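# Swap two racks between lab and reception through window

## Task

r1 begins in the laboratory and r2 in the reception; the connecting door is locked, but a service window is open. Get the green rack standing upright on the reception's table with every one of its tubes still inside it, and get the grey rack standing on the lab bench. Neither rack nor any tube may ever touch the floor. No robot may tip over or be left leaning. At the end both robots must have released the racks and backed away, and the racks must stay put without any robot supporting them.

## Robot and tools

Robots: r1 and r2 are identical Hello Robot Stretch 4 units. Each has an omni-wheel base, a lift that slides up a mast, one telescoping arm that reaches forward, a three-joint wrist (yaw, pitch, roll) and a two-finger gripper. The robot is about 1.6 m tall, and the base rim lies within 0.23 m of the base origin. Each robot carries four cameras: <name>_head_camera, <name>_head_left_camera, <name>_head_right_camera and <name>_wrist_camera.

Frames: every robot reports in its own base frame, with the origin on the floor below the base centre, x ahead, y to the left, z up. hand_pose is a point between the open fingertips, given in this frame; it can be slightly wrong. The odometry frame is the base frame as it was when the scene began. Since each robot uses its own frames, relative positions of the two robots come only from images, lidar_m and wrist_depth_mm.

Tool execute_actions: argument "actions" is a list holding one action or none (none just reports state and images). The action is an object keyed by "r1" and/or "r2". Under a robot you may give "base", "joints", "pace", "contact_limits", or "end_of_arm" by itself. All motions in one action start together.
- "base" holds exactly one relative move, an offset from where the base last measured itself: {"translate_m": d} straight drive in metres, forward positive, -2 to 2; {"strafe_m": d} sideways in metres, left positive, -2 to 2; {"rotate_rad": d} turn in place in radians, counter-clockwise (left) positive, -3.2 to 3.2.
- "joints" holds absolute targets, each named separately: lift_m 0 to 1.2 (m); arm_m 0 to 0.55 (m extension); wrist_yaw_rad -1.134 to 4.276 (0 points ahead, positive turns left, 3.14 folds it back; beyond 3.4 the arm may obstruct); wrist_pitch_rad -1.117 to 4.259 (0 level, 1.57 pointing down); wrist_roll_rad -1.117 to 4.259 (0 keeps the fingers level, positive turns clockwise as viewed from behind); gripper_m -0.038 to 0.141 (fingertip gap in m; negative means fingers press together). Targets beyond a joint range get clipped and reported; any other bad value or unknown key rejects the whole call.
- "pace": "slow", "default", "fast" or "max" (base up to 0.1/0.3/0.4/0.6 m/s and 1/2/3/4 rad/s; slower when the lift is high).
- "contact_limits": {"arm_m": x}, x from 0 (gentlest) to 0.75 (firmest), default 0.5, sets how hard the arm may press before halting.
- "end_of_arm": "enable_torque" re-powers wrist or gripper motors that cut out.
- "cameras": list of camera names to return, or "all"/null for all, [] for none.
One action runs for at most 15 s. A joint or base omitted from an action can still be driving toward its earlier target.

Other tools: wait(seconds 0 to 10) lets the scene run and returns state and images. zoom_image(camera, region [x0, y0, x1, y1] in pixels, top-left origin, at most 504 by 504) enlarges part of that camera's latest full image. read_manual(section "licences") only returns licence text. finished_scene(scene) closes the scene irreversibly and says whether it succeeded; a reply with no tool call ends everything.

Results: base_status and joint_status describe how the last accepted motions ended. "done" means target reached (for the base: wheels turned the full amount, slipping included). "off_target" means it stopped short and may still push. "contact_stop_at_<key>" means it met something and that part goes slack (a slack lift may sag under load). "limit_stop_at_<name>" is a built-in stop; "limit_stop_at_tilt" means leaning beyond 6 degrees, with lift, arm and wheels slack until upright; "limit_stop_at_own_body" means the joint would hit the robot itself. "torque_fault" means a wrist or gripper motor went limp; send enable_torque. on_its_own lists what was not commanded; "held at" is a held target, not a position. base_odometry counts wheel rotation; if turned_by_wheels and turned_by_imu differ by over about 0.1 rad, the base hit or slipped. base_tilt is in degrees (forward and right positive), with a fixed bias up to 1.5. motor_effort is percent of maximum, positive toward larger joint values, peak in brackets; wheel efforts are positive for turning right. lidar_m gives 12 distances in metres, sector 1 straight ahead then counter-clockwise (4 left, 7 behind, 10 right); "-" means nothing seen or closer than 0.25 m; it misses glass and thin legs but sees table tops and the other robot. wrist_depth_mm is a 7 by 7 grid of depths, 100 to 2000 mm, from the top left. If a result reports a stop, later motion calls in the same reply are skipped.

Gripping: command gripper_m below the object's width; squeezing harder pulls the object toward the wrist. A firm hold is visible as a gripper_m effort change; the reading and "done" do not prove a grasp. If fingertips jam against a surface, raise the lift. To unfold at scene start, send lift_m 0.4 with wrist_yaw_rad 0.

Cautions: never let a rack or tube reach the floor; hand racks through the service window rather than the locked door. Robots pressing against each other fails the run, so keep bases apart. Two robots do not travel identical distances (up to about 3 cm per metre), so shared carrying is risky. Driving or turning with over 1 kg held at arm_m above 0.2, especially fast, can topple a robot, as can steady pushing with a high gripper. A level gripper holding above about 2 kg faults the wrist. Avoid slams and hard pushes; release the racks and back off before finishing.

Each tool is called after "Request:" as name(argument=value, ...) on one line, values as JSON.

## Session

Request:
execute_actions(actions=[{"r1":{"joints":{"lift_m":0.9,"wrist_yaw_rad":0,"wrist_pitch_rad":0.3,"gripper_m":0.141}},"r2":{"joints":{"lift_m":0.9,"wrist_yaw_rad":0,"wrist_pitch_rad":0.3,"gripper_m":0.141}}}], cameras=["r1_head_left_camera","r2_head_left_camera"])

Scene clock: 3.73 s.
r1.base_odometry: x=+0.000 y=+0.000 heading=+0.000 (m, m, rad; r1's odometry frame)
r1.turned_by_wheels: +0.000 (rad since the last result)
r1.turned_by_imu: +0.000 (rad since the last result)
r1.base_tilt: forward=-0.1 right=-0.1 (deg)
r1.lidar_m: 1.12 1.03 0.94 0.95 1.34 1.26 1.32 1.78 3.30 1.03 0.93 3.43
r1.base_status: not commanded
r1.joint_positions: lift_m=+0.900 arm_m=-0.003 wrist_yaw_rad=+0.000 wrist_pitch_rad=+0.302 wrist_roll_rad=-0.013 gripper_m=+0.141
r1.joint_status: all done
r1.motor_effort: lift_m=+22(23) arm_m=-1(1) wrist_yaw_rad=-3(5) wrist_pitch_rad=-7(7) wrist_roll_rad=+0(0) gripper_m=+0(0) wheel_0=+0(1) wheel_1=+1(0) wheel_2=+0(0) (%)
r1.hand_pose: x=+0.4438 y=-0.0873 z=+0.9920 quat_wxyz=(+0.989, -0.006, +0.150, +0.001) (m; r1's base frame)
r1.wrist_depth_mm: - - - 1808 - - - / 831 - - 1863 - - - / 854 - - - - - - / 891 1078 1308 - - - - / 904 931 1537 - - - - / 946 1060 1430 1708 1661 1661 1756 / 960 1205 1464 - 1537 1464 1499
r2.base_odometry: x=+0.000 y=+0.000 heading=+0.000 (m, m, rad; r2's odometry frame)
r2.turned_by_wheels: +0.000 (rad since the last result)
r2.turned_by_imu: -0.001 (rad since the last result)
r2.base_tilt: forward=-0.5 right=+0.1 (deg)
r2.lidar_m: 1.14 0.90 0.87 0.98 0.86 0.84 0.93 1.31 3.82 1.30 1.71 2.71
r2.base_status: not commanded
r2.joint_positions: lift_m=+0.900 arm_m=+0.002 wrist_yaw_rad=+0.000 wrist_pitch_rad=+0.302 wrist_roll_rad=+0.014 gripper_m=+0.141
r2.joint_status: all done
r2.motor_effort: lift_m=+22(22) arm_m=+0(0) wrist_yaw_rad=+0(1) wrist_pitch_rad=-4(4) wrist_roll_rad=+0(1) gripper_m=+0(3) wheel_0=-1(1) wheel_1=+0(0) wheel_2=+0(0) (%)
r2.hand_pose: x=+0.4481 y=-0.0874 z=+0.9922 quat_wxyz=(+0.989, +0.007, +0.150, -0.001) (m; r2's base frame)
r2.wrist_depth_mm: 723 854 1118 1464 - - - / 750 891 1160 1537 - - - / 768 904 1205 1618 - - - / 788 931 1229 1661 - - - / 788 917 1281 1756 - - - / 809 878 1182 1618 1708 1708 1756 / 820 960 1255 - 1537 1464 1499
pictures: r1_head_left_camera, r2_head_left_camera
Images, in order (width x height): r1_head_left_camera 420x672, r2_head_left_camera 420x672.

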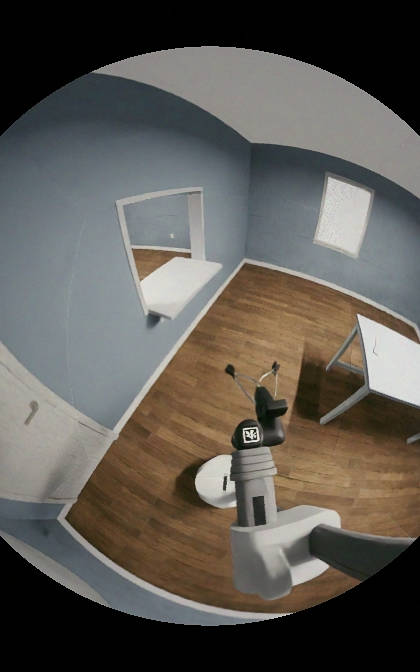

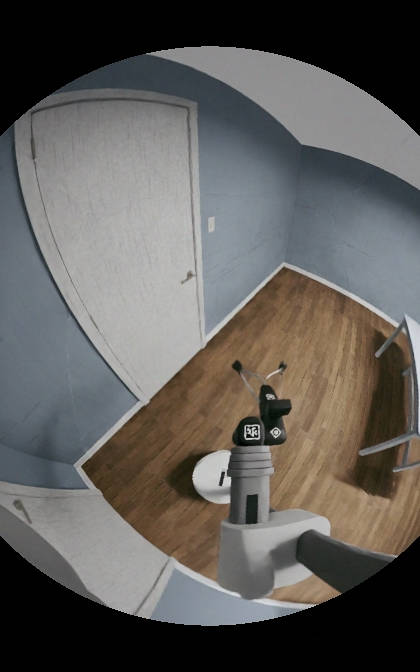

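Look right with both.

Request:
execute_actions(actions=[{"r1":{"base":{"rotate_rad":-1.2}},"r2":{"base":{"rotate_rad":-1.2}}}], cameras=["r1_head_left_camera","r2_head_left_camera"])

Scene clock: 6.50 s.
r1.base_odometry: x=+0.000 y=+0.000 heading=-1.199 (m, m, rad; r1's odometry frame)
r1.turned_by_wheels: -1.199 (rad since the last result)
r1.turned_by_imu: -1.189 (rad since the last result)
r1.base_tilt: forward=-0.1 right=+0.0 (deg)
r1.lidar_m: 0.93 1.45 1.39 1.07 0.97 0.94 1.19 1.25 1.27 1.57 2.94 1.28
r1.base_status: done
r1.joint_positions: lift_m=+0.900 arm_m=-0.003 wrist_yaw_rad=+0.000 wrist_pitch_rad=+0.302 wrist_roll_rad=-0.013 gripper_m=+0.141
r1.joint_status: not commanded
r1.motor_effort: lift_m=+20(22) arm_m=-1(1) wrist_yaw_rad=-2(3) wrist_pitch_rad=-7(8) wrist_roll_rad=+0(0) gripper_m=+0(0) wheel_0=+4(7) wheel_1=+3(7) wheel_2=+2(8) (%)
r1.hand_pose: x=+0.4438 y=-0.0875 z=+0.9921 quat_wxyz=(+0.989, -0.006, +0.150, +0.001) (m; r1's base frame)
r1.wrist_depth_mm: - - - - - - - / - - - - - - - / - - - - 1983 - - / - - 1098 1078 1205 - - / - - - 1025 - - - / 1708 1576 1537 866 1661 1756 1863 / 1397 1397 1499 - 1499 1397 1464
r2.base_odometry: x=+0.000 y=+0.000 heading=-1.199 (m, m, rad; r2's odometry frame)
r2.turned_by_wheels: -1.199 (rad since the last result)
r2.turned_by_imu: -1.189 (rad since the last result)
r2.base_tilt: forward=-0.5 right=+0.1 (deg)
r2.lidar_m: 1.41 3.39 1.39 0.94 0.87 0.92 0.90 0.85 0.85 1.18 2.11 1.29
r2.base_status: done
r2.joint_positions: lift_m=+0.900 arm_m=+0.002 wrist_yaw_rad=+0.000 wrist_pitch_rad=+0.302 wrist_roll_rad=+0.014 gripper_m=+0.141
r2.joint_status: not commanded
r2.motor_effort: lift_m=+20(22) arm_m=+0(0) wrist_yaw_rad=+3(0) wrist_pitch_rad=-7(5) wrist_roll_rad=-1(0) gripper_m=+0(2) wheel_0=+7(12) wheel_1=+5(13) wheel_2=+3(9) (%)
r2.hand_pose: x=+0.4481 y=-0.0875 z=+0.9923 quat_wxyz=(+0.989, +0.007, +0.150, -0.001) (m; r2's base frame)
r2.wrist_depth_mm: - - - - - - - / - - - - - - - / - - - 1921 1808 - - / - - - - 1308 1255 - / - - - - - - - / 1921 1756 1708 1921 1708 1661 1808 / 1576 1499 1618 - 1499 1464 1464
pictures: r1_head_left_camera, r2_head_left_camera
Images, in order (width x height): r1_head_left_camera 420x672, r2_head_left_camera 420x672.

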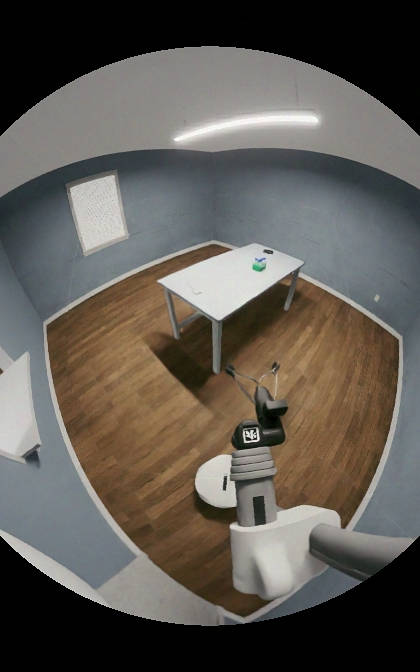

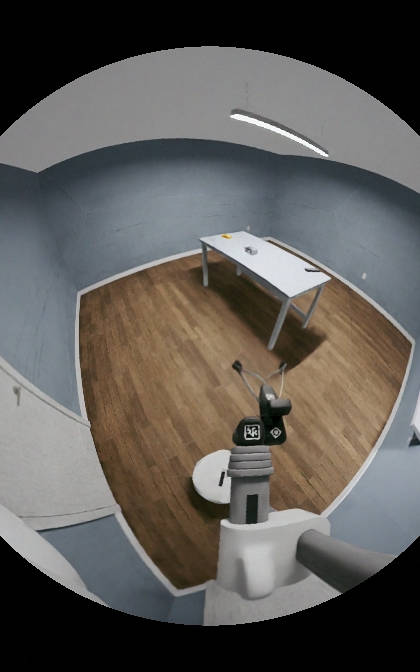

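Request:
execute_actions(actions=[{"r1":{"base":{"rotate_rad":0.8}},"r2":{"base":{"rotate_rad":-1.04}}}], cameras=[])

Request:
execute_actions(actions=[{"r1":{"base":{"strafe_m":-1.45}},"r2":{"base":{"strafe_m":1.5}}}], cameras=["r1_head_camera","r2_head_camera"])

Scene clock: 12.73 s.
r1.base_odometry: x=+0.000 y=+0.000 heading=-0.399 (m, m, rad; r1's odometry frame)
r1.turned_by_wheels: +0.800 (rad since the last result)
r1.turned_by_imu: +0.792 (rad since the last result)
r1.base_tilt: forward=-0.1 right=+0.0 (deg)
r1.lidar_m: 2.91 1.07 0.99 0.94 1.04 1.30 1.26 1.37 2.03 2.07 0.93 0.99
r1.base_status: done
r1.joint_positions: lift_m=+0.900 arm_m=-0.003 wrist_yaw_rad=+0.000 wrist_pitch_rad=+0.302 wrist_roll_rad=-0.013 gripper_m=+0.141
r1.joint_status: not commanded
r1.motor_effort: lift_m=+21(20) arm_m=-1(1) wrist_yaw_rad=-2(1) wrist_pitch_rad=-8(9) wrist_roll_rad=+0(0) gripper_m=-1(1) wheel_0=-2(8) wheel_1=+0(8) wheel_2=+1(8) (%)
r1.hand_pose: x=+0.4438 y=-0.0874 z=+0.9921 quat_wxyz=(+0.989, -0.006, +0.150, +0.001) (m; r1's base frame)
r1.wrist_depth_mm: 1366 1808 - - - - - / 1499 1863 - - - - - / 1537 1808 - - - - - / 1182 1863 - - - - 1160 / 1336 1756 - - - - 917 / 1366 1576 1618 1756 1661 1281 1921 / 1336 1430 1464 - 1537 1430 1366
r2.base_odometry: x=+0.000 y=+0.000 heading=-2.238 (m, m, rad; r2's odometry frame)
r2.turned_by_wheels: -1.039 (rad since the last result)
r2.turned_by_imu: -1.031 (rad since the last result)
r2.base_tilt: forward=-0.5 right=+0.0 (deg)
r2.lidar_m: 2.86 1.28 1.42 3.40 1.37 0.94 0.88 0.93 0.90 0.84 0.86 1.20
r2.base_status: done
r2.joint_positions: lift_m=+0.900 arm_m=+0.002 wrist_yaw_rad=+0.000 wrist_pitch_rad=+0.302 wrist_roll_rad=+0.014 gripper_m=+0.141
r2.joint_status: not commanded
r2.motor_effort: lift_m=+20(20) arm_m=+0(0) wrist_yaw_rad=+2(0) wrist_pitch_rad=-4(7) wrist_roll_rad=+0(2) gripper_m=+0(3) wheel_0=+7(15) wheel_1=+4(13) wheel_2=+3(10) (%)
r2.hand_pose: x=+0.4481 y=-0.0875 z=+0.9923 quat_wxyz=(+0.989, +0.007, +0.150, -0.001) (m; r2's base frame)
r2.wrist_depth_mm: - - - - - - - / - - - - - - - / - - - - - 1863 - / 1537 - - - - 1229 1078 / - - - - - 1366 1098 / 1756 1618 1756 1863 1708 1366 1098 / 1537 1537 1618 - 1576 1397 1098
pictures: none
No camera images: the call's "cameras" was empty. Leave "cameras" out to get every camera's image.

Scene clock: 19.07 s.
r1.base_odometry: x=-0.564 y=-1.336 heading=-0.399 (m, m, rad; r1's odometry frame)
r1.turned_by_wheels: +0.000 (rad since the last result)
r1.turned_by_imu: +0.001 (rad since the last result)
r1.base_tilt: forward=-0.1 right=+0.0 (deg)
r1.lidar_m: 0.53 0.60 0.88 2.42 1.84 1.44 1.39 1.50 1.89 1.83 0.73 0.58
r1.base_status: done
r1.joint_positions: lift_m=+0.900 arm_m=-0.003 wrist_yaw_rad=+0.000 wrist_pitch_rad=+0.302 wrist_roll_rad=-0.013 gripper_m=+0.141
r1.joint_status: not commanded
r1.motor_effort: lift_m=+21(20) arm_m=-1(0) wrist_yaw_rad=-2(2) wrist_pitch_rad=-7(7) wrist_roll_rad=+1(0) gripper_m=+0(0) wheel_0=+1(11) wheel_1=-2(10) wheel_2=+1(3) (%)
r1.hand_pose: x=+0.4438 y=-0.0874 z=+0.9921 quat_wxyz=(+0.989, -0.006, +0.150, +0.001) (m; r1's base frame)
r1.wrist_depth_mm: - - - - - - - / - - - - - - - / - - - - - - - / 1008 1025 1042 1078 1118 - - / 699 676 723 634 759 768 741 / 544 504 512 521 525 535 585 / 459 445 466 - 484 449 469
r2.base_odometry: x=+1.178 y=-0.928 heading=-2.238 (m, m, rad; r2's odometry frame)
r2.turned_by_wheels: +0.000 (rad since the last result)
r2.turned_by_imu: +0.007 (rad since the last result)
r2.base_tilt: forward=-0.5 right=+0.0 (deg)
r2.lidar_m: 0.97 1.00 2.02 1.90 1.48 1.04 0.98 1.00 1.33 2.36 2.39 1.04
r2.base_status: done
r2.joint_positions: lift_m=+0.900 arm_m=+0.002 wrist_yaw_rad=+0.000 wrist_pitch_rad=+0.302 wrist_roll_rad=+0.014 gripper_m=+0.141
r2.joint_status: not commanded
r2.motor_effort: lift_m=+19(19) arm_m=+0(0) wrist_yaw_rad=+2(1) wrist_pitch_rad=-7(6) wrist_roll_rad=-1(0) gripper_m=-1(1) wheel_0=-4(13) wheel_1=+2(12) wheel_2=+0(2) (%)
r2.hand_pose: x=+0.4481 y=-0.0874 z=+0.9923 quat_wxyz=(+0.989, +0.007, +0.150, -0.001) (m; r2's base frame)
r2.wrist_depth_mm: - - - - - - - / - - - - - - - / - - - - - - - / 1098 1138 1078 1078 1060 1042 - / 854 831 891 904 917 878 - / 1921 1576 1756 1708 1756 1042 1756 / 1576 1537 1618 - 1576 1397 1464
pictures: r1_head_camera, r2_head_camera
Images, in order (width x height): r1_head_camera 420x560, r2_head_camera 420x560.

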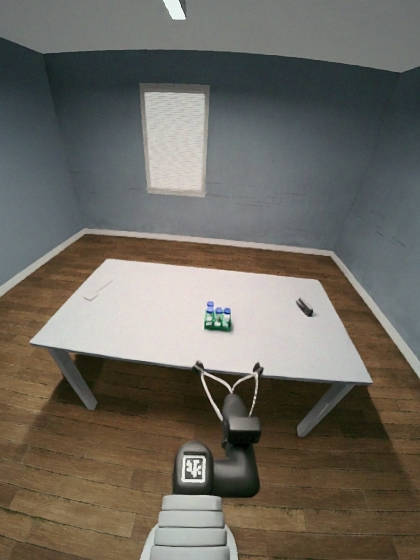

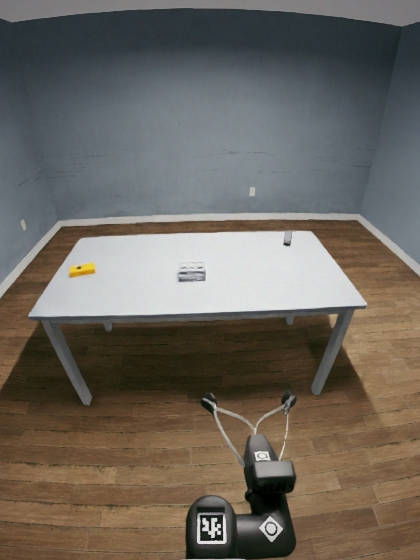

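Request:
execute_actions(actions=[{"r1":{"base":{"strafe_m":0.03},"joints":{"lift_m":0.71}},"r2":{"base":{"strafe_m":0.175}}}], cameras=[])

Request:
execute_actions(actions=[{"r1":{"joints":{"arm_m":0.15},"pace":"slow"},"r2":{"base":{"translate_m":0.42}}}], cameras=[])

Request:
execute_actions(actions=[{"r2":{"joints":{"lift_m":0.71,"arm_m":0.1},"pace":"slow"}}], cameras=["r1_wrist_camera","r2_wrist_camera"])

Scene clock: 23.43 s.
r1.base_odometry: x=-0.552 y=-1.308 heading=-0.400 (m, m, rad; r1's odometry frame)
r1.turned_by_wheels: +0.000 (rad since the last result)
r1.turned_by_imu: -0.001 (rad since the last result)
r1.base_tilt: forward=-0.1 right=+0.1 (deg)
r1.lidar_m: 0.54 0.63 0.91 2.37 1.85 1.42 1.39 1.52 1.91 1.86 0.76 0.58
r1.base_status: done
r1.joint_positions: lift_m=+0.710 arm_m=-0.003 wrist_yaw_rad=+0.000 wrist_pitch_rad=+0.302 wrist_roll_rad=-0.013 gripper_m=+0.141
r1.joint_status: all done
r1.motor_effort: lift_m=+13(19) arm_m=-1(1) wrist_yaw_rad=-2(2) wrist_pitch_rad=-7(8) wrist_roll_rad=+0(0) gripper_m=-3(3) wheel_0=-3(9) wheel_1=+0(9) wheel_2=+0(1) (%)
r1.hand_pose: x=+0.4438 y=-0.0874 z=+0.8027 quat_wxyz=(+0.989, -0.006, +0.150, +0.001) (m; r1's base frame)
r1.wrist_depth_mm: - - - - - - - / - - - - - - - / 768 798 820 585 931 991 - / 452 462 477 488 504 508 530 / 445 377 379 382 368 351 355 / 1397 1229 1229 421 1160 404 404 / 1182 1160 1255 - 1308 1160 1255
r2.base_odometry: x=+1.316 y=-1.036 heading=-2.238 (m, m, rad; r2's odometry frame)
r2.turned_by_wheels: +0.000 (rad since the last result)
r2.turned_by_imu: +0.000 (rad since the last result)
r2.base_tilt: forward=-0.5 right=+0.0 (deg)
r2.lidar_m: 0.96 0.99 1.82 1.73 1.48 1.06 0.99 1.02 1.28 2.52 2.54 1.03
r2.base_status: done
r2.joint_positions: lift_m=+0.900 arm_m=+0.002 wrist_yaw_rad=+0.000 wrist_pitch_rad=+0.302 wrist_roll_rad=+0.014 gripper_m=+0.141
r2.joint_status: not commanded
r2.motor_effort: lift_m=+20(20) arm_m=+0(0) wrist_yaw_rad=+2(1) wrist_pitch_rad=-4(8) wrist_roll_rad=-1(0) gripper_m=-2(1) wheel_0=-5(13) wheel_1=+3(11) wheel_2=+0(0) (%)
r2.hand_pose: x=+0.4481 y=-0.0874 z=+0.9923 quat_wxyz=(+0.989, +0.007, +0.150, -0.001) (m; r2's base frame)
r2.wrist_depth_mm: - - - - - - - / - - - - - - - / - - - - - - - / - 1138 1118 1078 1060 1025 1008 / 842 831 878 891 891 866 991 / 1756 1661 1756 1708 1708 1708 1661 / 976 1537 1618 - 1576 1499 1397
pictures: none
No camera images: the call's "cameras" was empty. Leave "cameras" out to get every camera's image.

Scene clock: 26.33 s.
r1.base_odometry: x=-0.552 y=-1.308 heading=-0.400 (m, m, rad; r1's odometry frame)
r1.turned_by_wheels: +0.000 (rad since the last result)
r1.turned_by_imu: +0.000 (rad since the last result)
r1.base_tilt: forward=-0.2 right=+0.0 (deg)
r1.lidar_m: 0.60 0.61 0.91 2.37 1.86 1.42 1.40 1.53 1.92 1.86 0.76 0.60
r1.base_status: not commanded
r1.joint_positions: lift_m=+0.710 arm_m=+0.149 wrist_yaw_rad=+0.000 wrist_pitch_rad=+0.302 wrist_roll_rad=-0.013 gripper_m=+0.141
r1.joint_status: all done
r1.motor_effort: lift_m=+13(13) arm_m=+4(2) wrist_yaw_rad=-2(2) wrist_pitch_rad=-7(8) wrist_roll_rad=+0(1) gripper_m=+0(2) wheel_0=-3(3) wheel_1=+0(0) wheel_2=+0(0) (%)
r1.hand_pose: x=+0.5955 y=-0.0874 z=+0.8027 quat_wxyz=(+0.989, -0.006, +0.150, +0.001) (m; r1's base frame)
r1.wrist_depth_mm: - - - - - - - / - - - - - - - / 778 798 831 466 798 - - / 449 462 473 410 439 508 530 / 317 303 329 334 342 349 353 / 245 229 232 236 237 240 265 / 296 233 226 - 217 212 213
r2.base_odometry: x=+1.056 y=-1.366 heading=-2.237 (m, m, rad; r2's odometry frame)
r2.turned_by_wheels: +0.001 (rad since the last result)
r2.turned_by_imu: -0.001 (rad since the last result)
r2.base_tilt: forward=-0.5 right=+0.1 (deg)
r2.lidar_m: 0.54 0.57 0.76 1.76 1.79 1.51 1.41 1.47 1.94 2.52 0.84 0.58
r2.base_status: done
r2.joint_positions: lift_m=+0.900 arm_m=+0.002 wrist_yaw_rad=+0.000 wrist_pitch_rad=+0.302 wrist_roll_rad=+0.014 gripper_m=+0.141
r2.joint_status: not commanded
r2.motor_effort: lift_m=+20(19) arm_m=+0(0) wrist_yaw_rad=+1(1) wrist_pitch_rad=-5(4) wrist_roll_rad=-1(0) gripper_m=+0(1) wheel_0=+5(12) wheel_1=+6(10) wheel_2=-3(12) (%)
r2.hand_pose: x=+0.4481 y=-0.0874 z=+0.9923 quat_wxyz=(+0.989, +0.007, +0.150, -0.001) (m; r2's base frame)
r2.wrist_depth_mm: - - - - - - - / - - - - - - - / - - - - - - - / - - 1118 1078 1060 1042 1008 / 798 778 768 668 750 691 715 / 591 539 539 585 525 517 554 / 484 477 492 - 480 452 455
pictures: none
No camera images: the call's "cameras" was empty. Leave "cameras" out to get every camera's image.

Scene clock: 28.63 s.
r1.base_odometry: x=-0.552 y=-1.308 heading=-0.400 (m, m, rad; r1's odometry frame)
r1.turned_by_wheels: +0.000 (rad since the last result)
r1.turned_by_imu: +0.000 (rad since the last result)
r1.base_tilt: forward=+0.0 right=+0.0 (deg)
r1.lidar_m: 0.58 0.62 0.88 2.37 1.83 1.44 1.39 1.49 1.91 1.85 0.75 0.60
r1.base_status: not commanded
r1.joint_positions: lift_m=+0.710 arm_m=+0.149 wrist_yaw_rad=+0.000 wrist_pitch_rad=+0.302 wrist_roll_rad=-0.013 gripper_m=+0.141
r1.joint_status: not commanded
r1.motor_effort: lift_m=+13(13) arm_m=+4(4) wrist_yaw_rad=-2(2) wrist_pitch_rad=-8(7) wrist_roll_rad=+0(0) gripper_m=-1(0) wheel_0=-3(3) wheel_1=-1(0) wheel_2=+0(0) (%)
r1.hand_pose: x=+0.5955 y=-0.0874 z=+0.8027 quat_wxyz=(+0.989, -0.006, +0.150, +0.001) (m; r1's base frame)
r1.wrist_depth_mm: - - - - - - - / - - - - - - - / 768 798 831 462 788 - - / 449 459 473 413 436 508 521 / 317 306 332 336 340 345 349 / 245 229 233 236 237 240 266 / 297 233 226 - 218 213 211
r2.base_odometry: x=+1.056 y=-1.366 heading=-2.237 (m, m, rad; r2's odometry frame)
r2.turned_by_wheels: +0.000 (rad since the last result)
r2.turned_by_imu: -0.001 (rad since the last result)
r2.base_tilt: forward=-0.5 right=+0.1 (deg)
r2.lidar_m: 0.56 0.58 0.77 1.74 1.78 1.50 1.39 1.45 1.94 2.52 0.85 0.62
r2.base_status: not commanded
r2.joint_positions: lift_m=+0.710 arm_m=+0.099 wrist_yaw_rad=+0.000 wrist_pitch_rad=+0.302 wrist_roll_rad=+0.014 gripper_m=+0.141
r2.joint_status: all done
r2.motor_effort: lift_m=+16(17) arm_m=+8(9) wrist_yaw_rad=+0(2) wrist_pitch_rad=-6(7) wrist_roll_rad=-1(0) gripper_m=-1(1) wheel_0=+5(5) wheel_1=+5(6) wheel_2=-3(3) (%)
r2.hand_pose: x=+0.5449 y=-0.0874 z=+0.8027 quat_wxyz=(+0.989, +0.007, +0.150, -0.001) (m; r2's base frame)
r2.wrist_depth_mm: - - - - - - - / - - - - - - - / - 946 878 559 809 788 768 / 525 508 496 477 473 462 452 / 353 349 345 342 334 309 320 / 266 259 267 270 277 281 340 / 317 320 325 - 1205 1182 1182
pictures: r1_wrist_camera, r2_wrist_camera
camera_calibration (this result's frames):
r1_wrist_camera: T_world_to_cam=[[0.0164398, -0.999457, 0.0285685, -0.116716], [-0.331529, -0.0324048, -0.942888, 0.995354], [0.943302, 0.00602964, -0.331882, -0.0685927], [0, 0, 0, 1]] pos_world=[0.396612, -0.083985, 0.919078]
r2_wrist_camera: T_world_to_cam=[[-0.0584382, -0.997121, -0.0483147, -0.0179639], [-0.320037, 0.0645554, -0.945203, 0.985969], [0.945601, -0.0397735, -0.322888, -0.0264484], [0, 0, 0, 1]] pos_world=[0.339507, -0.0826138, 0.922534]
Images, in order (width x height): r1_wrist_camera 616x392, r2_wrist_camera 616x392.

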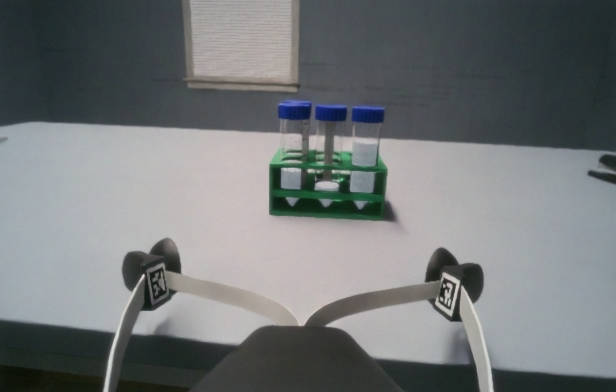

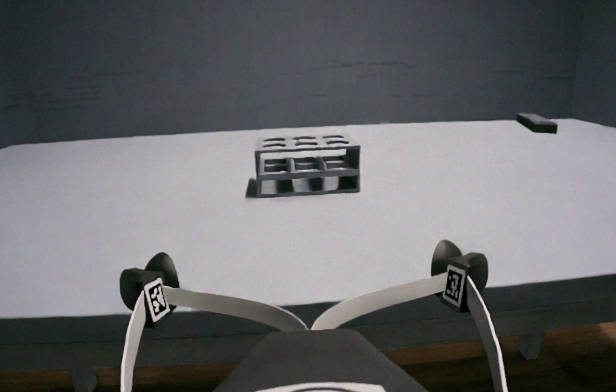

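Request:
execute_actions(actions=[{"r1":{"base":{"strafe_m":-0.027},"joints":{"arm_m":0.31},"pace":"slow"},"r2":{"joints":{"arm_m":0.32},"pace":"slow"}}], cameras=["r1_wrist_camera","r2_wrist_camera"])

Scene clock: 33.43 s.
r1.base_odometry: x=-0.563 y=-1.333 heading=-0.400 (m, m, rad; r1's odometry frame)
r1.turned_by_wheels: +0.000 (rad since the last result)
r1.turned_by_imu: +0.000 (rad since the last result)
r1.base_tilt: forward=-0.1 right=+0.0 (deg)
r1.lidar_m: 0.55 0.63 0.89 2.41 1.81 1.43 1.38 1.52 1.87 1.84 0.75 0.55
r1.base_status: done
r1.joint_positions: lift_m=+0.710 arm_m=+0.309 wrist_yaw_rad=+0.000 wrist_pitch_rad=+0.302 wrist_roll_rad=-0.013 gripper_m=+0.141
r1.joint_status: all done
r1.motor_effort: lift_m=+13(13) arm_m=+5(6) wrist_yaw_rad=-2(2) wrist_pitch_rad=-8(8) wrist_roll_rad=+0(0) gripper_m=-1(3) wheel_0=+4(7) wheel_1=-2(6) wheel_2=+0(0) (%)
r1.hand_pose: x=+0.7555 y=-0.0874 z=+0.8027 quat_wxyz=(+0.989, -0.006, +0.150, +0.001) (m; r1's base frame)
r1.wrist_depth_mm: - - - - - - - / - - - - - - - / 759 809 699 281 - - - / 449 462 462 281 455 512 525 / 314 303 266 265 270 345 351 / 245 229 231 235 236 239 265 / 198 200 211 - 216 202 211
r2.base_odometry: x=+1.056 y=-1.366 heading=-2.237 (m, m, rad; r2's odometry frame)
r2.turned_by_wheels: +0.000 (rad since the last result)
r2.turned_by_imu: -0.002 (rad since the last result)
r2.base_tilt: forward=-0.4 right=+0.1 (deg)
r2.lidar_m: 0.55 0.59 0.77 1.74 1.81 1.49 1.42 1.46 1.93 2.53 0.85 0.59
r2.base_status: not commanded
r2.joint_positions: lift_m=+0.710 arm_m=+0.319 wrist_yaw_rad=+0.000 wrist_pitch_rad=+0.302 wrist_roll_rad=+0.014 gripper_m=+0.141
r2.joint_status: all done
r2.motor_effort: lift_m=+16(16) arm_m=+8(7) wrist_yaw_rad=+1(0) wrist_pitch_rad=-5(7) wrist_roll_rad=-1(0) gripper_m=-1(1) wheel_0=+5(5) wheel_1=+5(5) wheel_2=-3(3) (%)
r2.hand_pose: x=+0.7649 y=-0.0874 z=+0.8027 quat_wxyz=(+0.989, +0.007, +0.150, -0.001) (m; r2's base frame)
r2.wrist_depth_mm: - - - - - - - / - - - - - - - / - - - - - 778 759 / 517 508 455 320 427 459 452 / 351 347 325 293 296 306 319 / 265 241 240 260 235 231 247 / 216 212 220 - 215 204 206
pictures: r1_wrist_camera, r2_wrist_camera
camera_calibration (this result's frames):
r1_wrist_camera: T_world_to_cam=[[0.0164309, -0.999457, 0.0285686, -0.119342], [-0.331529, -0.0324019, -0.942888, 1.0484], [0.943302, 0.00602119, -0.331882, -0.219522], [0, 0, 0, 1]] pos_world=[0.556612, -0.0839857, 0.919078]
r2_wrist_camera: T_world_to_cam=[[-0.0584406, -0.997121, -0.0483148, -0.00510609], [-0.320037, 0.0645563, -0.945203, 1.05638], [0.945601, -0.0397757, -0.322888, -0.234483], [0, 0, 0, 1]] pos_world=[0.559509, -0.082614, 0.922534]
Images, in order (width x height): r1_wrist_camera 616x392, r2_wrist_camera 616x392.

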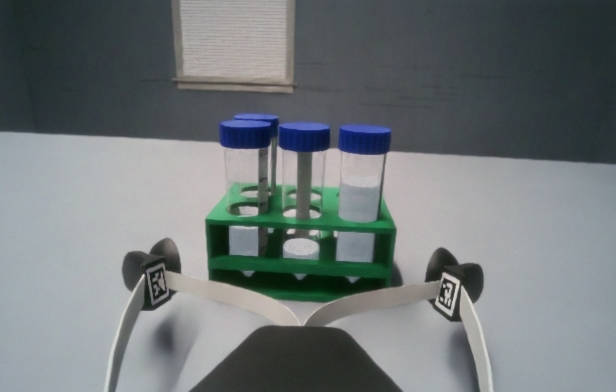

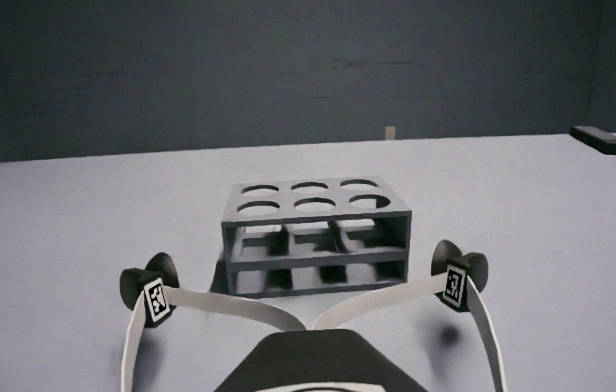

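Request:
execute_actions(actions=[{"r1":{"joints":{"arm_m":0.395},"pace":"slow"},"r2":{"base":{"strafe_m":-0.008},"joints":{"arm_m":0.40},"pace":"slow"}}], cameras=[])

Request:
execute_actions(actions=[{"r1":{"joints":{"gripper_m":0.05}},"r2":{"joints":{"gripper_m":0.05}}}], cameras=[])

Request:
execute_actions(actions=[{"r1":{"joints":{"lift_m":0.86},"pace":"slow"},"r2":{"joints":{"lift_m":0.86},"pace":"slow"}}], cameras=["r1_wrist_camera","r2_wrist_camera"])

Scene clock: 37.17 s.
r1.base_odometry: x=-0.563 y=-1.333 heading=-0.400 (m, m, rad; r1's odometry frame)
r1.turned_by_wheels: +0.000 (rad since the last result)
r1.turned_by_imu: +0.000 (rad since the last result)
r1.base_tilt: forward=-0.1 right=+0.0 (deg)
r1.lidar_m: 0.57 0.61 0.91 2.41 1.84 1.43 1.39 1.51 1.89 1.84 0.76 0.58
r1.base_status: not commanded
r1.joint_positions: lift_m=+0.710 arm_m=+0.394 wrist_yaw_rad=+0.000 wrist_pitch_rad=+0.302 wrist_roll_rad=-0.013 gripper_m=+0.141
r1.joint_status: all done
r1.motor_effort: lift_m=+13(13) arm_m=+5(4) wrist_yaw_rad=-2(1) wrist_pitch_rad=-7(8) wrist_roll_rad=+0(0) gripper_m=+0(1) wheel_0=+4(4) wheel_1=-2(2) wheel_2=+0(0) (%)
r1.hand_pose: x=+0.8405 y=-0.0874 z=+0.8027 quat_wxyz=(+0.989, -0.006, +0.151, +0.001) (m; r1's base frame)
r1.wrist_depth_mm: - - - - - - - / - - - - - - - / - - 191 - - - - / 442 459 466 436 455 508 517 / 314 301 214 220 197 345 351 / 245 227 201 198 198 238 264 / 198 200 208 - 208 203 211
r2.base_odometry: x=+1.050 y=-1.361 heading=-2.237 (m, m, rad; r2's odometry frame)
r2.turned_by_wheels: +0.000 (rad since the last result)
r2.turned_by_imu: -0.001 (rad since the last result)
r2.base_tilt: forward=-0.4 right=+0.1 (deg)
r2.lidar_m: 0.54 0.57 0.76 1.75 1.80 1.50 1.41 1.43 1.91 2.51 0.84 0.60
r2.base_status: done
r2.joint_positions: lift_m=+0.710 arm_m=+0.399 wrist_yaw_rad=+0.000 wrist_pitch_rad=+0.302 wrist_roll_rad=+0.014 gripper_m=+0.141
r2.joint_status: all done
r2.motor_effort: lift_m=+16(15) arm_m=+8(9) wrist_yaw_rad=+1(1) wrist_pitch_rad=-2(4) wrist_roll_rad=+0(1) gripper_m=+1(0) wheel_0=+8(12) wheel_1=-7(10) wheel_2=+0(2) (%)
r2.hand_pose: x=+0.8449 y=-0.0874 z=+0.8027 quat_wxyz=(+0.989, +0.007, +0.150, -0.001) (m; r2's base frame)
r2.wrist_depth_mm: - - - - - - - / - - - - - - - / - - - - - - - / 517 504 492 480 473 459 452 / 351 347 238 222 231 322 317 / 265 241 200 211 204 231 246 / 216 212 213 - 211 204 206
pictures: none
No camera images: the call's "cameras" was empty. Leave "cameras" out to get every camera's image.

Scene clock: 39.10 s.
r1.base_odometry: x=-0.563 y=-1.333 heading=-0.400 (m, m, rad; r1's odometry frame)
r1.turned_by_wheels: +0.000 (rad since the last result)
r1.turned_by_imu: +0.000 (rad since the last result)
r1.base_tilt: forward=-0.1 right=+0.0 (deg)
r1.lidar_m: 0.56 0.61 0.90 2.42 1.84 1.42 1.41 1.51 1.87 1.84 0.74 0.58
r1.base_status: not commanded
r1.joint_positions: lift_m=+0.710 arm_m=+0.394 wrist_yaw_rad=+0.000 wrist_pitch_rad=+0.305 wrist_roll_rad=-0.013 gripper_m=+0.051
r1.joint_status: all done
r1.motor_effort: lift_m=+14(14) arm_m=+4(4) wrist_yaw_rad=-2(2) wrist_pitch_rad=-15(16) wrist_roll_rad=+0(0) gripper_m=-34(35) wheel_0=+4(4) wheel_1=-2(2) wheel_2=+0(0) (%)
r1.hand_pose: x=+0.8403 y=-0.0874 z=+0.8019 quat_wxyz=(+0.988, -0.006, +0.152, +0.001) (m; r1's base frame)
r1.wrist_depth_mm: - - - - - - - / - - - - - - - / - - 171 - 169 - - / 436 445 418 462 445 500 508 / 310 317 189 203 177 342 347 / 237 174 183 191 180 174 260 / 194 198 187 - 191 206 201
r2.base_odometry: x=+1.050 y=-1.361 heading=-2.237 (m, m, rad; r2's odometry frame)
r2.turned_by_wheels: +0.000 (rad since the last result)
r2.turned_by_imu: -0.001 (rad since the last result)
r2.base_tilt: forward=-0.5 right=+0.1 (deg)
r2.lidar_m: 0.55 0.56 0.78 1.75 1.80 1.50 1.39 1.45 1.93 2.53 0.84 0.58
r2.base_status: not commanded
r2.joint_positions: lift_m=+0.710 arm_m=+0.399 wrist_yaw_rad=+0.000 wrist_pitch_rad=+0.303 wrist_roll_rad=+0.014 gripper_m=+0.050
r2.joint_status: all done
r2.motor_effort: lift_m=+16(16) arm_m=+8(8) wrist_yaw_rad=+1(1) wrist_pitch_rad=-10(9) wrist_roll_rad=-1(1) gripper_m=-23(21) wheel_0=+8(8) wheel_1=-6(6) wheel_2=+0(0) (%)
r2.hand_pose: x=+0.8448 y=-0.0874 z=+0.8023 quat_wxyz=(+0.988, +0.007, +0.151, -0.001) (m; r2's base frame)
r2.wrist_depth_mm: - - - - - - - / - - - - - - - / - - - - - - - / 512 500 488 477 466 452 445 / 347 345 208 205 205 324 315 / 263 174 186 216 187 178 250 / 202 211 181 - 189 205 -
pictures: none
No camera images: the call's "cameras" was empty. Leave "cameras" out to get every camera's image.

Scene clock: 41.13 s.
r1.base_odometry: x=-0.563 y=-1.333 heading=-0.400 (m, m, rad; r1's odometry frame)
r1.turned_by_wheels: +0.000 (rad since the last result)
r1.turned_by_imu: +0.000 (rad since the last result)
r1.base_tilt: forward=+0.0 right=+0.0 (deg)
r1.lidar_m: 0.56 0.62 0.90 2.41 1.86 1.42 1.40 1.49 1.90 1.83 0.73 0.58
r1.base_status: not commanded
r1.joint_positions: lift_m=+0.860 arm_m=+0.394 wrist_yaw_rad=+0.000 wrist_pitch_rad=+0.305 wrist_roll_rad=-0.013 gripper_m=+0.051
r1.joint_status: all done
r1.motor_effort: lift_m=+23(23) arm_m=+4(5) wrist_yaw_rad=-1(2) wrist_pitch_rad=-16(17) wrist_roll_rad=+0(0) gripper_m=-36(39) wheel_0=+4(4) wheel_1=-2(2) wheel_2=+0(0) (%)
r1.hand_pose: x=+0.8403 y=-0.0874 z=+0.9511 quat_wxyz=(+0.988, -0.006, +0.152, +0.001) (m; r1's base frame)
r1.wrist_depth_mm: - - - - - - - / - - - - - - - / - - 171 - 170 - - / - - - - - - - / 609 615 189 203 177 661 683 / 469 174 183 191 180 174 504 / 379 389 191 - 192 407 392
r2.base_odometry: x=+1.050 y=-1.361 heading=-2.237 (m, m, rad; r2's odometry frame)
r2.turned_by_wheels: +0.000 (rad since the last result)
r2.turned_by_imu: -0.001 (rad since the last result)
r2.base_tilt: forward=-0.5 right=+0.1 (deg)
r2.lidar_m: 0.55 0.58 0.77 1.75 1.82 1.50 1.41 1.46 1.91 2.52 0.85 0.59
r2.base_status: not commanded
r2.joint_positions: lift_m=+0.860 arm_m=+0.399 wrist_yaw_rad=+0.000 wrist_pitch_rad=+0.303 wrist_roll_rad=+0.014 gripper_m=+0.050
r2.joint_status: all done
r2.motor_effort: lift_m=+22(22) arm_m=+8(8) wrist_yaw_rad=+1(2) wrist_pitch_rad=-10(9) wrist_roll_rad=-1(1) gripper_m=-23(23) wheel_0=+8(8) wheel_1=-7(6) wheel_2=+0(0) (%)
r2.hand_pose: x=+0.8448 y=-0.0874 z=+0.9517 quat_wxyz=(+0.988, +0.007, +0.151, -0.001) (m; r2's base frame)
r2.wrist_depth_mm: - - - - - - - / - - - - - - - / - - - - - - - / - - - - - - - / 691 676 207 205 204 640 627 / 517 173 187 216 187 178 480 / 397 415 181 - 189 407 -
pictures: r1_wrist_camera, r2_wrist_camera
camera_calibration (this result's frames):
r1_wrist_camera: T_world_to_cam=[[0.0164353, -0.999458, 0.0285206, -0.124955], [-0.334299, -0.0323757, -0.941911, 1.21782], [0.942324, 0.00594617, -0.33465, -0.246776], [0, 0, 0, 1]] pos_world=[0.641712, -0.0839918, 1.06806]
r2_wrist_camera: T_world_to_cam=[[-0.058517, -0.99712, -0.0482347, 0.00675022], [-0.321327, 0.0645594, -0.944765, 1.22352], [0.945159, -0.0397858, -0.324179, -0.260288], [0, 0, 0, 1]] pos_world=[0.639558, -0.0826147, 1.07188]
Images, in order (width x height): r1_wrist_camera 616x392, r2_wrist_camera 616x392.

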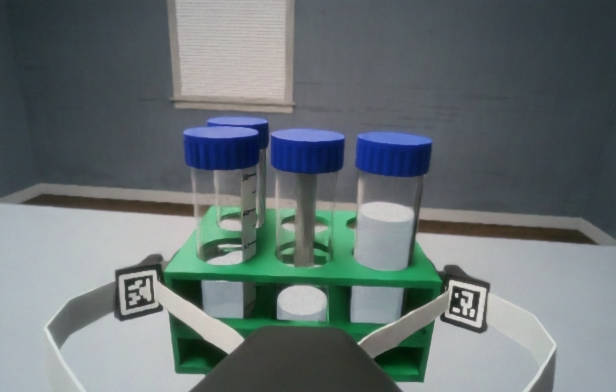

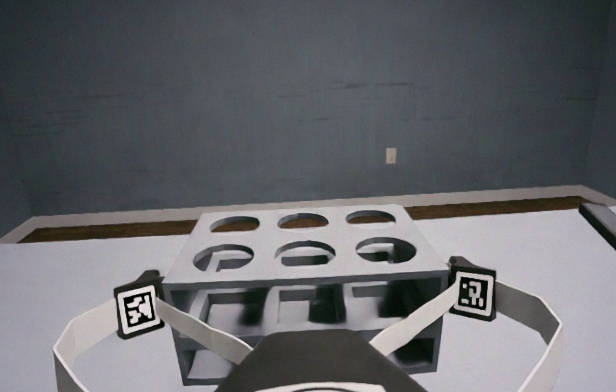

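Request:
execute_actions(actions=[{"r1":{"joints":{"arm_m":0.05,"lift_m":0.95},"pace":"slow"},"r2":{"joints":{"arm_m":0.05,"lift_m":0.95},"pace":"slow"}}], cameras=[])

Request:
execute_actions(actions=[{"r1":{"base":{"translate_m":-0.25},"pace":"slow"},"r2":{"base":{"translate_m":-0.25},"pace":"slow"}}], cameras=[])

Request:
execute_actions(actions=[{"r1":{"base":{"rotate_rad":1.57},"pace":"slow"},"r2":{"base":{"rotate_rad":-1.57},"pace":"slow"}}], cameras=["r1_head_left_camera","r2_head_left_camera"])

Scene clock: 49.90 s.
r1.base_odometry: x=-0.563 y=-1.333 heading=-0.400 (m, m, rad; r1's odometry frame)
r1.turned_by_wheels: +0.000 (rad since the last result)
r1.turned_by_imu: -0.001 (rad since the last result)
r1.base_tilt: forward=-0.1 right=+0.0 (deg)
r1.lidar_m: 0.46 0.59 0.90 2.40 1.83 1.43 1.40 1.51 1.89 1.85 0.75 0.49
r1.base_status: not commanded
r1.joint_positions: lift_m=+0.950 arm_m=+0.051 wrist_yaw_rad=+0.000 wrist_pitch_rad=+0.305 wrist_roll_rad=-0.013 gripper_m=+0.051
r1.joint_status: all done
r1.motor_effort: lift_m=+23(23) arm_m=-4(4) wrist_yaw_rad=-2(2) wrist_pitch_rad=-16(17) wrist_roll_rad=+0(0) gripper_m=-37(37) wheel_0=+4(4) wheel_1=-2(2) wheel_2=+0(0) (%)
r1.hand_pose: x=+0.4969 y=-0.0874 z=+1.0411 quat_wxyz=(+0.988, -0.006, +0.152, +0.001) (m; r1's base frame)
r1.wrist_depth_mm: - - - - - - - / - - - - - - - / - - 172 - 169 - - / - 1160 - - - - - / 788 809 189 203 177 866 904 / 609 173 183 191 180 174 661 / 496 500 191 - 191 530 512
r2.base_odometry: x=+1.050 y=-1.361 heading=-2.237 (m, m, rad; r2's odometry frame)
r2.turned_by_wheels: +0.000 (rad since the last result)
r2.turned_by_imu: -0.003 (rad since the last result)
r2.base_tilt: forward=-0.4 right=+0.1 (deg)
r2.lidar_m: 0.46 0.55 0.78 1.74 1.81 1.49 1.41 1.44 1.94 2.52 0.84 0.60
r2.base_status: not commanded
r2.joint_positions: lift_m=+0.950 arm_m=+0.051 wrist_yaw_rad=+0.000 wrist_pitch_rad=+0.303 wrist_roll_rad=+0.014 gripper_m=+0.050
r2.joint_status: all done
r2.motor_effort: lift_m=+22(24) arm_m=-8(8) wrist_yaw_rad=+2(0) wrist_pitch_rad=-9(10) wrist_roll_rad=-1(2) gripper_m=-22(22) wheel_0=+8(8) wheel_1=-6(7) wheel_2=+0(0) (%)
r2.hand_pose: x=+0.4976 y=-0.0874 z=+1.0417 quat_wxyz=(+0.988, +0.007, +0.151, -0.001) (m; r2's base frame)
r2.wrist_depth_mm: - - - - - - - / - - - - - - - / - - - - - - - / - - - - - - - / 891 891 207 205 204 820 809 / 668 173 186 216 187 178 647 / 517 544 181 - 189 525 -
pictures: none
No camera images: the call's "cameras" was empty. Leave "cameras" out to get every camera's image.

Scene clock: 53.70 s.
r1.base_odometry: x=-0.793 y=-1.236 heading=-0.400 (m, m, rad; r1's odometry frame)
r1.turned_by_wheels: +0.000 (rad since the last result)
r1.turned_by_imu: +0.000 (rad since the last result)
r1.base_tilt: forward=-0.1 right=+0.0 (deg)
r1.lidar_m: 0.44 0.87 2.38 2.39 1.55 1.18 1.13 1.23 1.85 1.82 1.97 0.85
r1.base_status: done
r1.joint_positions: lift_m=+0.950 arm_m=+0.051 wrist_yaw_rad=+0.000 wrist_pitch_rad=+0.305 wrist_roll_rad=-0.013 gripper_m=+0.051
r1.joint_status: not commanded
r1.motor_effort: lift_m=+23(23) arm_m=-4(5) wrist_yaw_rad=-1(2) wrist_pitch_rad=-17(16) wrist_roll_rad=+0(0) gripper_m=-36(38) wheel_0=-4(6) wheel_1=-3(7) wheel_2=+2(7) (%)
r1.hand_pose: x=+0.4968 y=-0.0874 z=+1.0411 quat_wxyz=(+0.988, -0.006, +0.152, +0.001) (m; r1's base frame)
r1.wrist_depth_mm: - - - - - - - / - - - - - - - / - - 171 - 171 - - / 1229 1118 1160 1078 1118 1255 - / 788 809 189 202 177 866 904 / 676 173 183 191 180 174 668 / 1430 1464 191 - 191 1430 1060
r2.base_odometry: x=+1.205 y=-1.165 heading=-2.238 (m, m, rad; r2's odometry frame)
r2.turned_by_wheels: -0.001 (rad since the last result)
r2.turned_by_imu: -0.002 (rad since the last result)
r2.base_tilt: forward=-0.6 right=+0.1 (deg)
r2.lidar_m: 0.46 0.83 1.84 1.74 1.74 1.23 1.15 1.21 1.57 2.51 1.21 0.84
r2.base_status: done
r2.joint_positions: lift_m=+0.950 arm_m=+0.051 wrist_yaw_rad=+0.000 wrist_pitch_rad=+0.303 wrist_roll_rad=+0.014 gripper_m=+0.050
r2.joint_status: not commanded
r2.motor_effort: lift_m=+22(22) arm_m=-8(8) wrist_yaw_rad=+1(1) wrist_pitch_rad=-10(9) wrist_roll_rad=-1(1) gripper_m=-22(23) wheel_0=-8(8) wheel_1=-5(3) wheel_2=+3(9) (%)
r2.hand_pose: x=+0.4976 y=-0.0874 z=+1.0417 quat_wxyz=(+0.988, +0.007, +0.151, -0.001) (m; r2's base frame)
r2.wrist_depth_mm: - - - - - - - / - - - - - - - / - - - - - - - / - 1308 1255 1229 1205 1160 - / 891 878 208 206 205 831 809 / 683 174 186 216 203 178 691 / 615 1464 181 - 189 1576 1499
pictures: none
No camera images: the call's "cameras" was empty. Leave "cameras" out to get every camera's image.

Scene clock: 56.57 s.
r1.base_odometry: x=-0.793 y=-1.236 heading=+1.169 (m, m, rad; r1's odometry frame)
r1.turned_by_wheels: +1.569 (rad since the last result)
r1.turned_by_imu: +1.555 (rad since the last result)
r1.base_tilt: forward=+0.0 right=+0.0 (deg)
r1.lidar_m: 0.44 1.50 1.16 1.14 1.21 1.86 1.80 1.96 0.83 0.80 0.87 2.42
r1.base_status: done
r1.joint_positions: lift_m=+0.950 arm_m=+0.051 wrist_yaw_rad=+0.000 wrist_pitch_rad=+0.305 wrist_roll_rad=-0.013 gripper_m=+0.051
r1.joint_status: not commanded
r1.motor_effort: lift_m=+23(23) arm_m=-4(4) wrist_yaw_rad=-3(3) wrist_pitch_rad=-17(16) wrist_roll_rad=+0(0) gripper_m=-36(36) wheel_0=-3(6) wheel_1=-3(6) wheel_2=-2(7) (%)
r1.hand_pose: x=+0.4969 y=-0.0874 z=+1.0411 quat_wxyz=(+0.988, -0.006, +0.152, +0.001) (m; r1's base frame)
r1.wrist_depth_mm: 1499 - - 1983 1921 1921 - / 1464 - - - - - - / 1499 - 177 168 168 - - / 1499 - - - - - - / 1537 - 189 204 177 - - / 1464 174 183 191 179 174 1921 / 1397 1499 191 - 193 1576 1499
r2.base_odometry: x=+1.205 y=-1.165 heading=+2.477 (m, m, rad; r2's odometry frame)
r2.turned_by_wheels: -1.569 (rad since the last result)
r2.turned_by_imu: -1.555 (rad since the last result)
r2.base_tilt: forward=-0.5 right=+0.1 (deg)
r2.lidar_m: 0.46 1.21 0.86 0.79 0.83 1.86 1.74 1.77 1.23 1.16 1.19 1.58
r2.base_status: done
r2.joint_positions: lift_m=+0.950 arm_m=+0.051 wrist_yaw_rad=+0.000 wrist_pitch_rad=+0.303 wrist_roll_rad=+0.014 gripper_m=+0.050
r2.joint_status: not commanded
r2.motor_effort: lift_m=+22(22) arm_m=-8(8) wrist_yaw_rad=+2(0) wrist_pitch_rad=-10(11) wrist_roll_rad=-2(0) gripper_m=-23(22) wheel_0=+7(13) wheel_1=+7(12) wheel_2=+3(7) (%)
r2.hand_pose: x=+0.4976 y=-0.0874 z=+1.0417 quat_wxyz=(+0.988, +0.007, +0.151, -0.001) (m; r2's base frame)
r2.wrist_depth_mm: - - - - - - 1430 / - - - - - - 1430 / - - - - - - 1499 / - - - - - - 1464 / - - 207 205 205 1921 1464 / - 173 186 216 203 178 1430 / 1537 1618 181 - 189 1576 1464
pictures: r1_head_left_camera, r2_head_left_camera
Images, in order (width x height): r1_head_left_camera 420x672, r2_head_left_camera 420x672.

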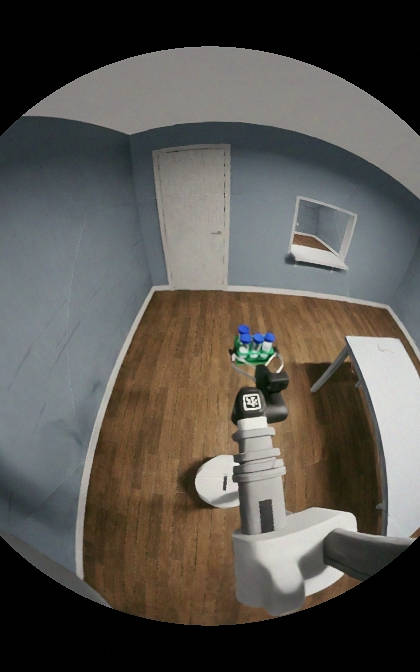

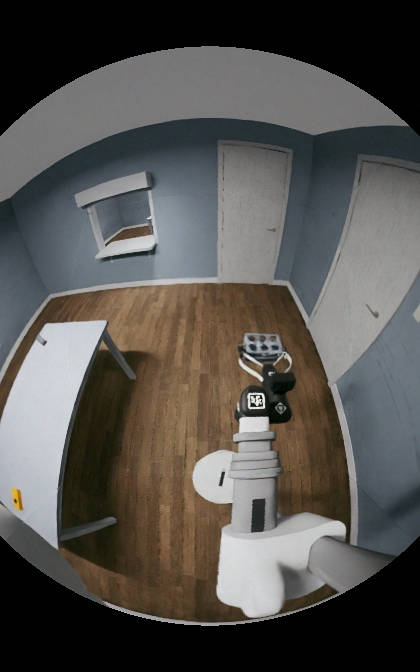

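Request:
execute_actions(actions=[{"r1":{"base":{"translate_m":1.2}},"r2":{"base":{"translate_m":1.1}}}], cameras=[])

Request:
execute_actions(actions=[{"r1":{"base":{"strafe_m":-1.3}},"r2":{"base":{"strafe_m":1.2}}}], cameras=["r1_head_camera","r2_head_camera"])

Scene clock: 64.80 s.
r1.base_odometry: x=-0.324 y=-0.131 heading=+1.170 (m, m, rad; r1's odometry frame)
r1.turned_by_wheels: +0.000 (rad since the last result)
r1.turned_by_imu: -0.003 (rad since the last result)
r1.base_tilt: forward=-0.1 right=+0.0 (deg)
r1.lidar_m: 0.45 1.33 1.04 1.01 1.08 1.66 3.03 1.23 1.03 3.55 1.45 1.27
r1.base_status: done
r1.joint_positions: lift_m=+0.950 arm_m=+0.051 wrist_yaw_rad=+0.000 wrist_pitch_rad=+0.305 wrist_roll_rad=-0.013 gripper_m=+0.051
r1.joint_status: not commanded
r1.motor_effort: lift_m=+22(23) arm_m=-4(4) wrist_yaw_rad=-2(2) wrist_pitch_rad=-16(16) wrist_roll_rad=+1(0) gripper_m=-39(35) wheel_0=+3(6) wheel_1=+1(6) wheel_2=+2(11) (%)
r1.hand_pose: x=+0.4968 y=-0.0874 z=+1.0412 quat_wxyz=(+0.988, -0.006, +0.152, +0.001) (m; r1's base frame)
r1.wrist_depth_mm: 917 904 891 854 854 842 820 / 960 931 931 904 891 878 866 / 1025 1008 172 167 167 931 904 / 1078 1078 1008 1008 960 960 931 / 1138 1098 178 202 175 1008 1008 / 1205 174 183 191 180 174 1060 / 1308 1255 191 - 191 1160 1118
r2.base_odometry: x=+0.339 y=-0.487 heading=+2.477 (m, m, rad; r2's odometry frame)
r2.turned_by_wheels: +0.001 (rad since the last result)
r2.turned_by_imu: -0.003 (rad since the last result)
r2.base_tilt: forward=-0.5 right=+0.1 (deg)
r2.lidar_m: 0.46 1.47 1.66 0.87 0.87 1.20 2.87 1.69 1.15 1.09 1.12 1.48
r2.base_status: done
r2.joint_positions: lift_m=+0.950 arm_m=+0.051 wrist_yaw_rad=+0.000 wrist_pitch_rad=+0.304 wrist_roll_rad=+0.014 gripper_m=+0.050
r2.joint_status: not commanded
r2.motor_effort: lift_m=+21(22) arm_m=-7(8) wrist_yaw_rad=+2(1) wrist_pitch_rad=-9(9) wrist_roll_rad=-1(2) gripper_m=-23(25) wheel_0=+5(11) wheel_1=+5(10) wheel_2=+0(10) (%)
r2.hand_pose: x=+0.4976 y=-0.0874 z=+1.0418 quat_wxyz=(+0.988, +0.007, +0.151, -0.001) (m; r2's base frame)
r2.wrist_depth_mm: 1042 1042 1060 1060 1098 1098 1138 / 1078 1098 1098 1118 1138 1138 1205 / 1138 1160 1160 1182 1182 1229 1255 / 1205 1229 1205 1229 1255 1281 1308 / 1255 1255 207 205 204 1336 1397 / 1308 174 186 216 203 178 1397 / 1366 1430 181 - 189 1499 1397
pictures: none
No camera images: the call's "cameras" was empty. Leave "cameras" out to get every camera's image.

Scene clock: 70.47 s.
r1.base_odometry: x=+0.873 y=-0.639 heading=+1.170 (m, m, rad; r1's odometry frame)
r1.turned_by_wheels: +0.000 (rad since the last result)
r1.turned_by_imu: +0.001 (rad since the last result)
r1.base_tilt: forward=-0.1 right=+0.0 (deg)
r1.lidar_m: 0.45 1.21 1.68 2.30 2.50 0.50 0.46 0.52 2.41 2.38 1.45 0.91
r1.base_status: done
r1.joint_positions: lift_m=+0.950 arm_m=+0.051 wrist_yaw_rad=+0.000 wrist_pitch_rad=+0.305 wrist_roll_rad=-0.013 gripper_m=+0.051
r1.joint_status: not commanded
r1.motor_effort: lift_m=+22(22) arm_m=-4(4) wrist_yaw_rad=-1(3) wrist_pitch_rad=-16(16) wrist_roll_rad=+0(0) gripper_m=-37(35) wheel_0=+2(12) wheel_1=+1(10) wheel_2=+1(1) (%)
r1.hand_pose: x=+0.4968 y=-0.0874 z=+1.0412 quat_wxyz=(+0.988, -0.006, +0.152, +0.001) (m; r1's base frame)
r1.wrist_depth_mm: 809 798 - - - - - / 854 831 - - - - - / 904 878 177 167 168 - - / 960 931 891 1160 1118 - 904 / 1025 976 178 203 176 917 866 / 1060 174 183 190 179 174 699 / 1138 1118 191 - 191 960 946
r2.base_odometry: x=-0.401 y=-1.431 heading=+2.477 (m, m, rad; r2's odometry frame)
r2.turned_by_wheels: +0.000 (rad since the last result)
r2.turned_by_imu: +0.005 (rad since the last result)
r2.base_tilt: forward=-0.5 right=+0.1 (deg)
r2.lidar_m: 0.45 1.20 1.89 2.40 0.30 0.25 0.25 0.28 0.31 2.28 2.01 1.46
r2.base_status: done
r2.joint_positions: lift_m=+0.950 arm_m=+0.051 wrist_yaw_rad=+0.000 wrist_pitch_rad=+0.304 wrist_roll_rad=+0.014 gripper_m=+0.050
r2.joint_status: not commanded
r2.motor_effort: lift_m=+21(21) arm_m=-8(8) wrist_yaw_rad=+1(2) wrist_pitch_rad=-9(13) wrist_roll_rad=-1(1) gripper_m=-22(23) wheel_0=-5(11) wheel_1=+5(18) wheel_2=+0(1) (%)
r2.hand_pose: x=+0.4976 y=-0.0874 z=+1.0418 quat_wxyz=(+0.988, +0.007, +0.151, -0.001) (m; r2's base frame)
r2.wrist_depth_mm: - - - - 1060 1060 1078 / - - - - 1118 1138 1138 / 1182 - - - 1160 1182 1205 / 1160 1336 1308 1281 1205 1255 1281 / 1008 1060 207 205 205 1281 1336 / 1255 174 186 216 203 178 1397 / 1308 1366 181 - 189 1464 1499
pictures: r1_head_camera, r2_head_camera
Images, in order (width x height): r1_head_camera 420x560, r2_head_camera 420x560.

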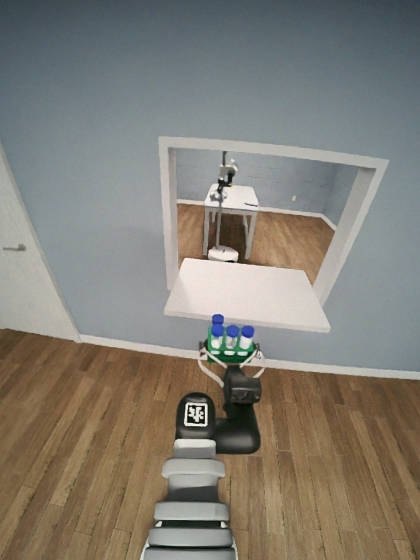

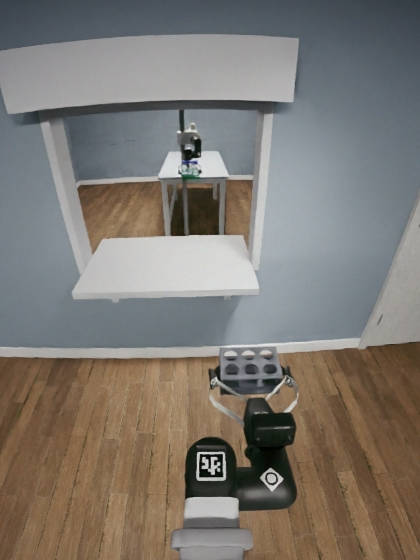

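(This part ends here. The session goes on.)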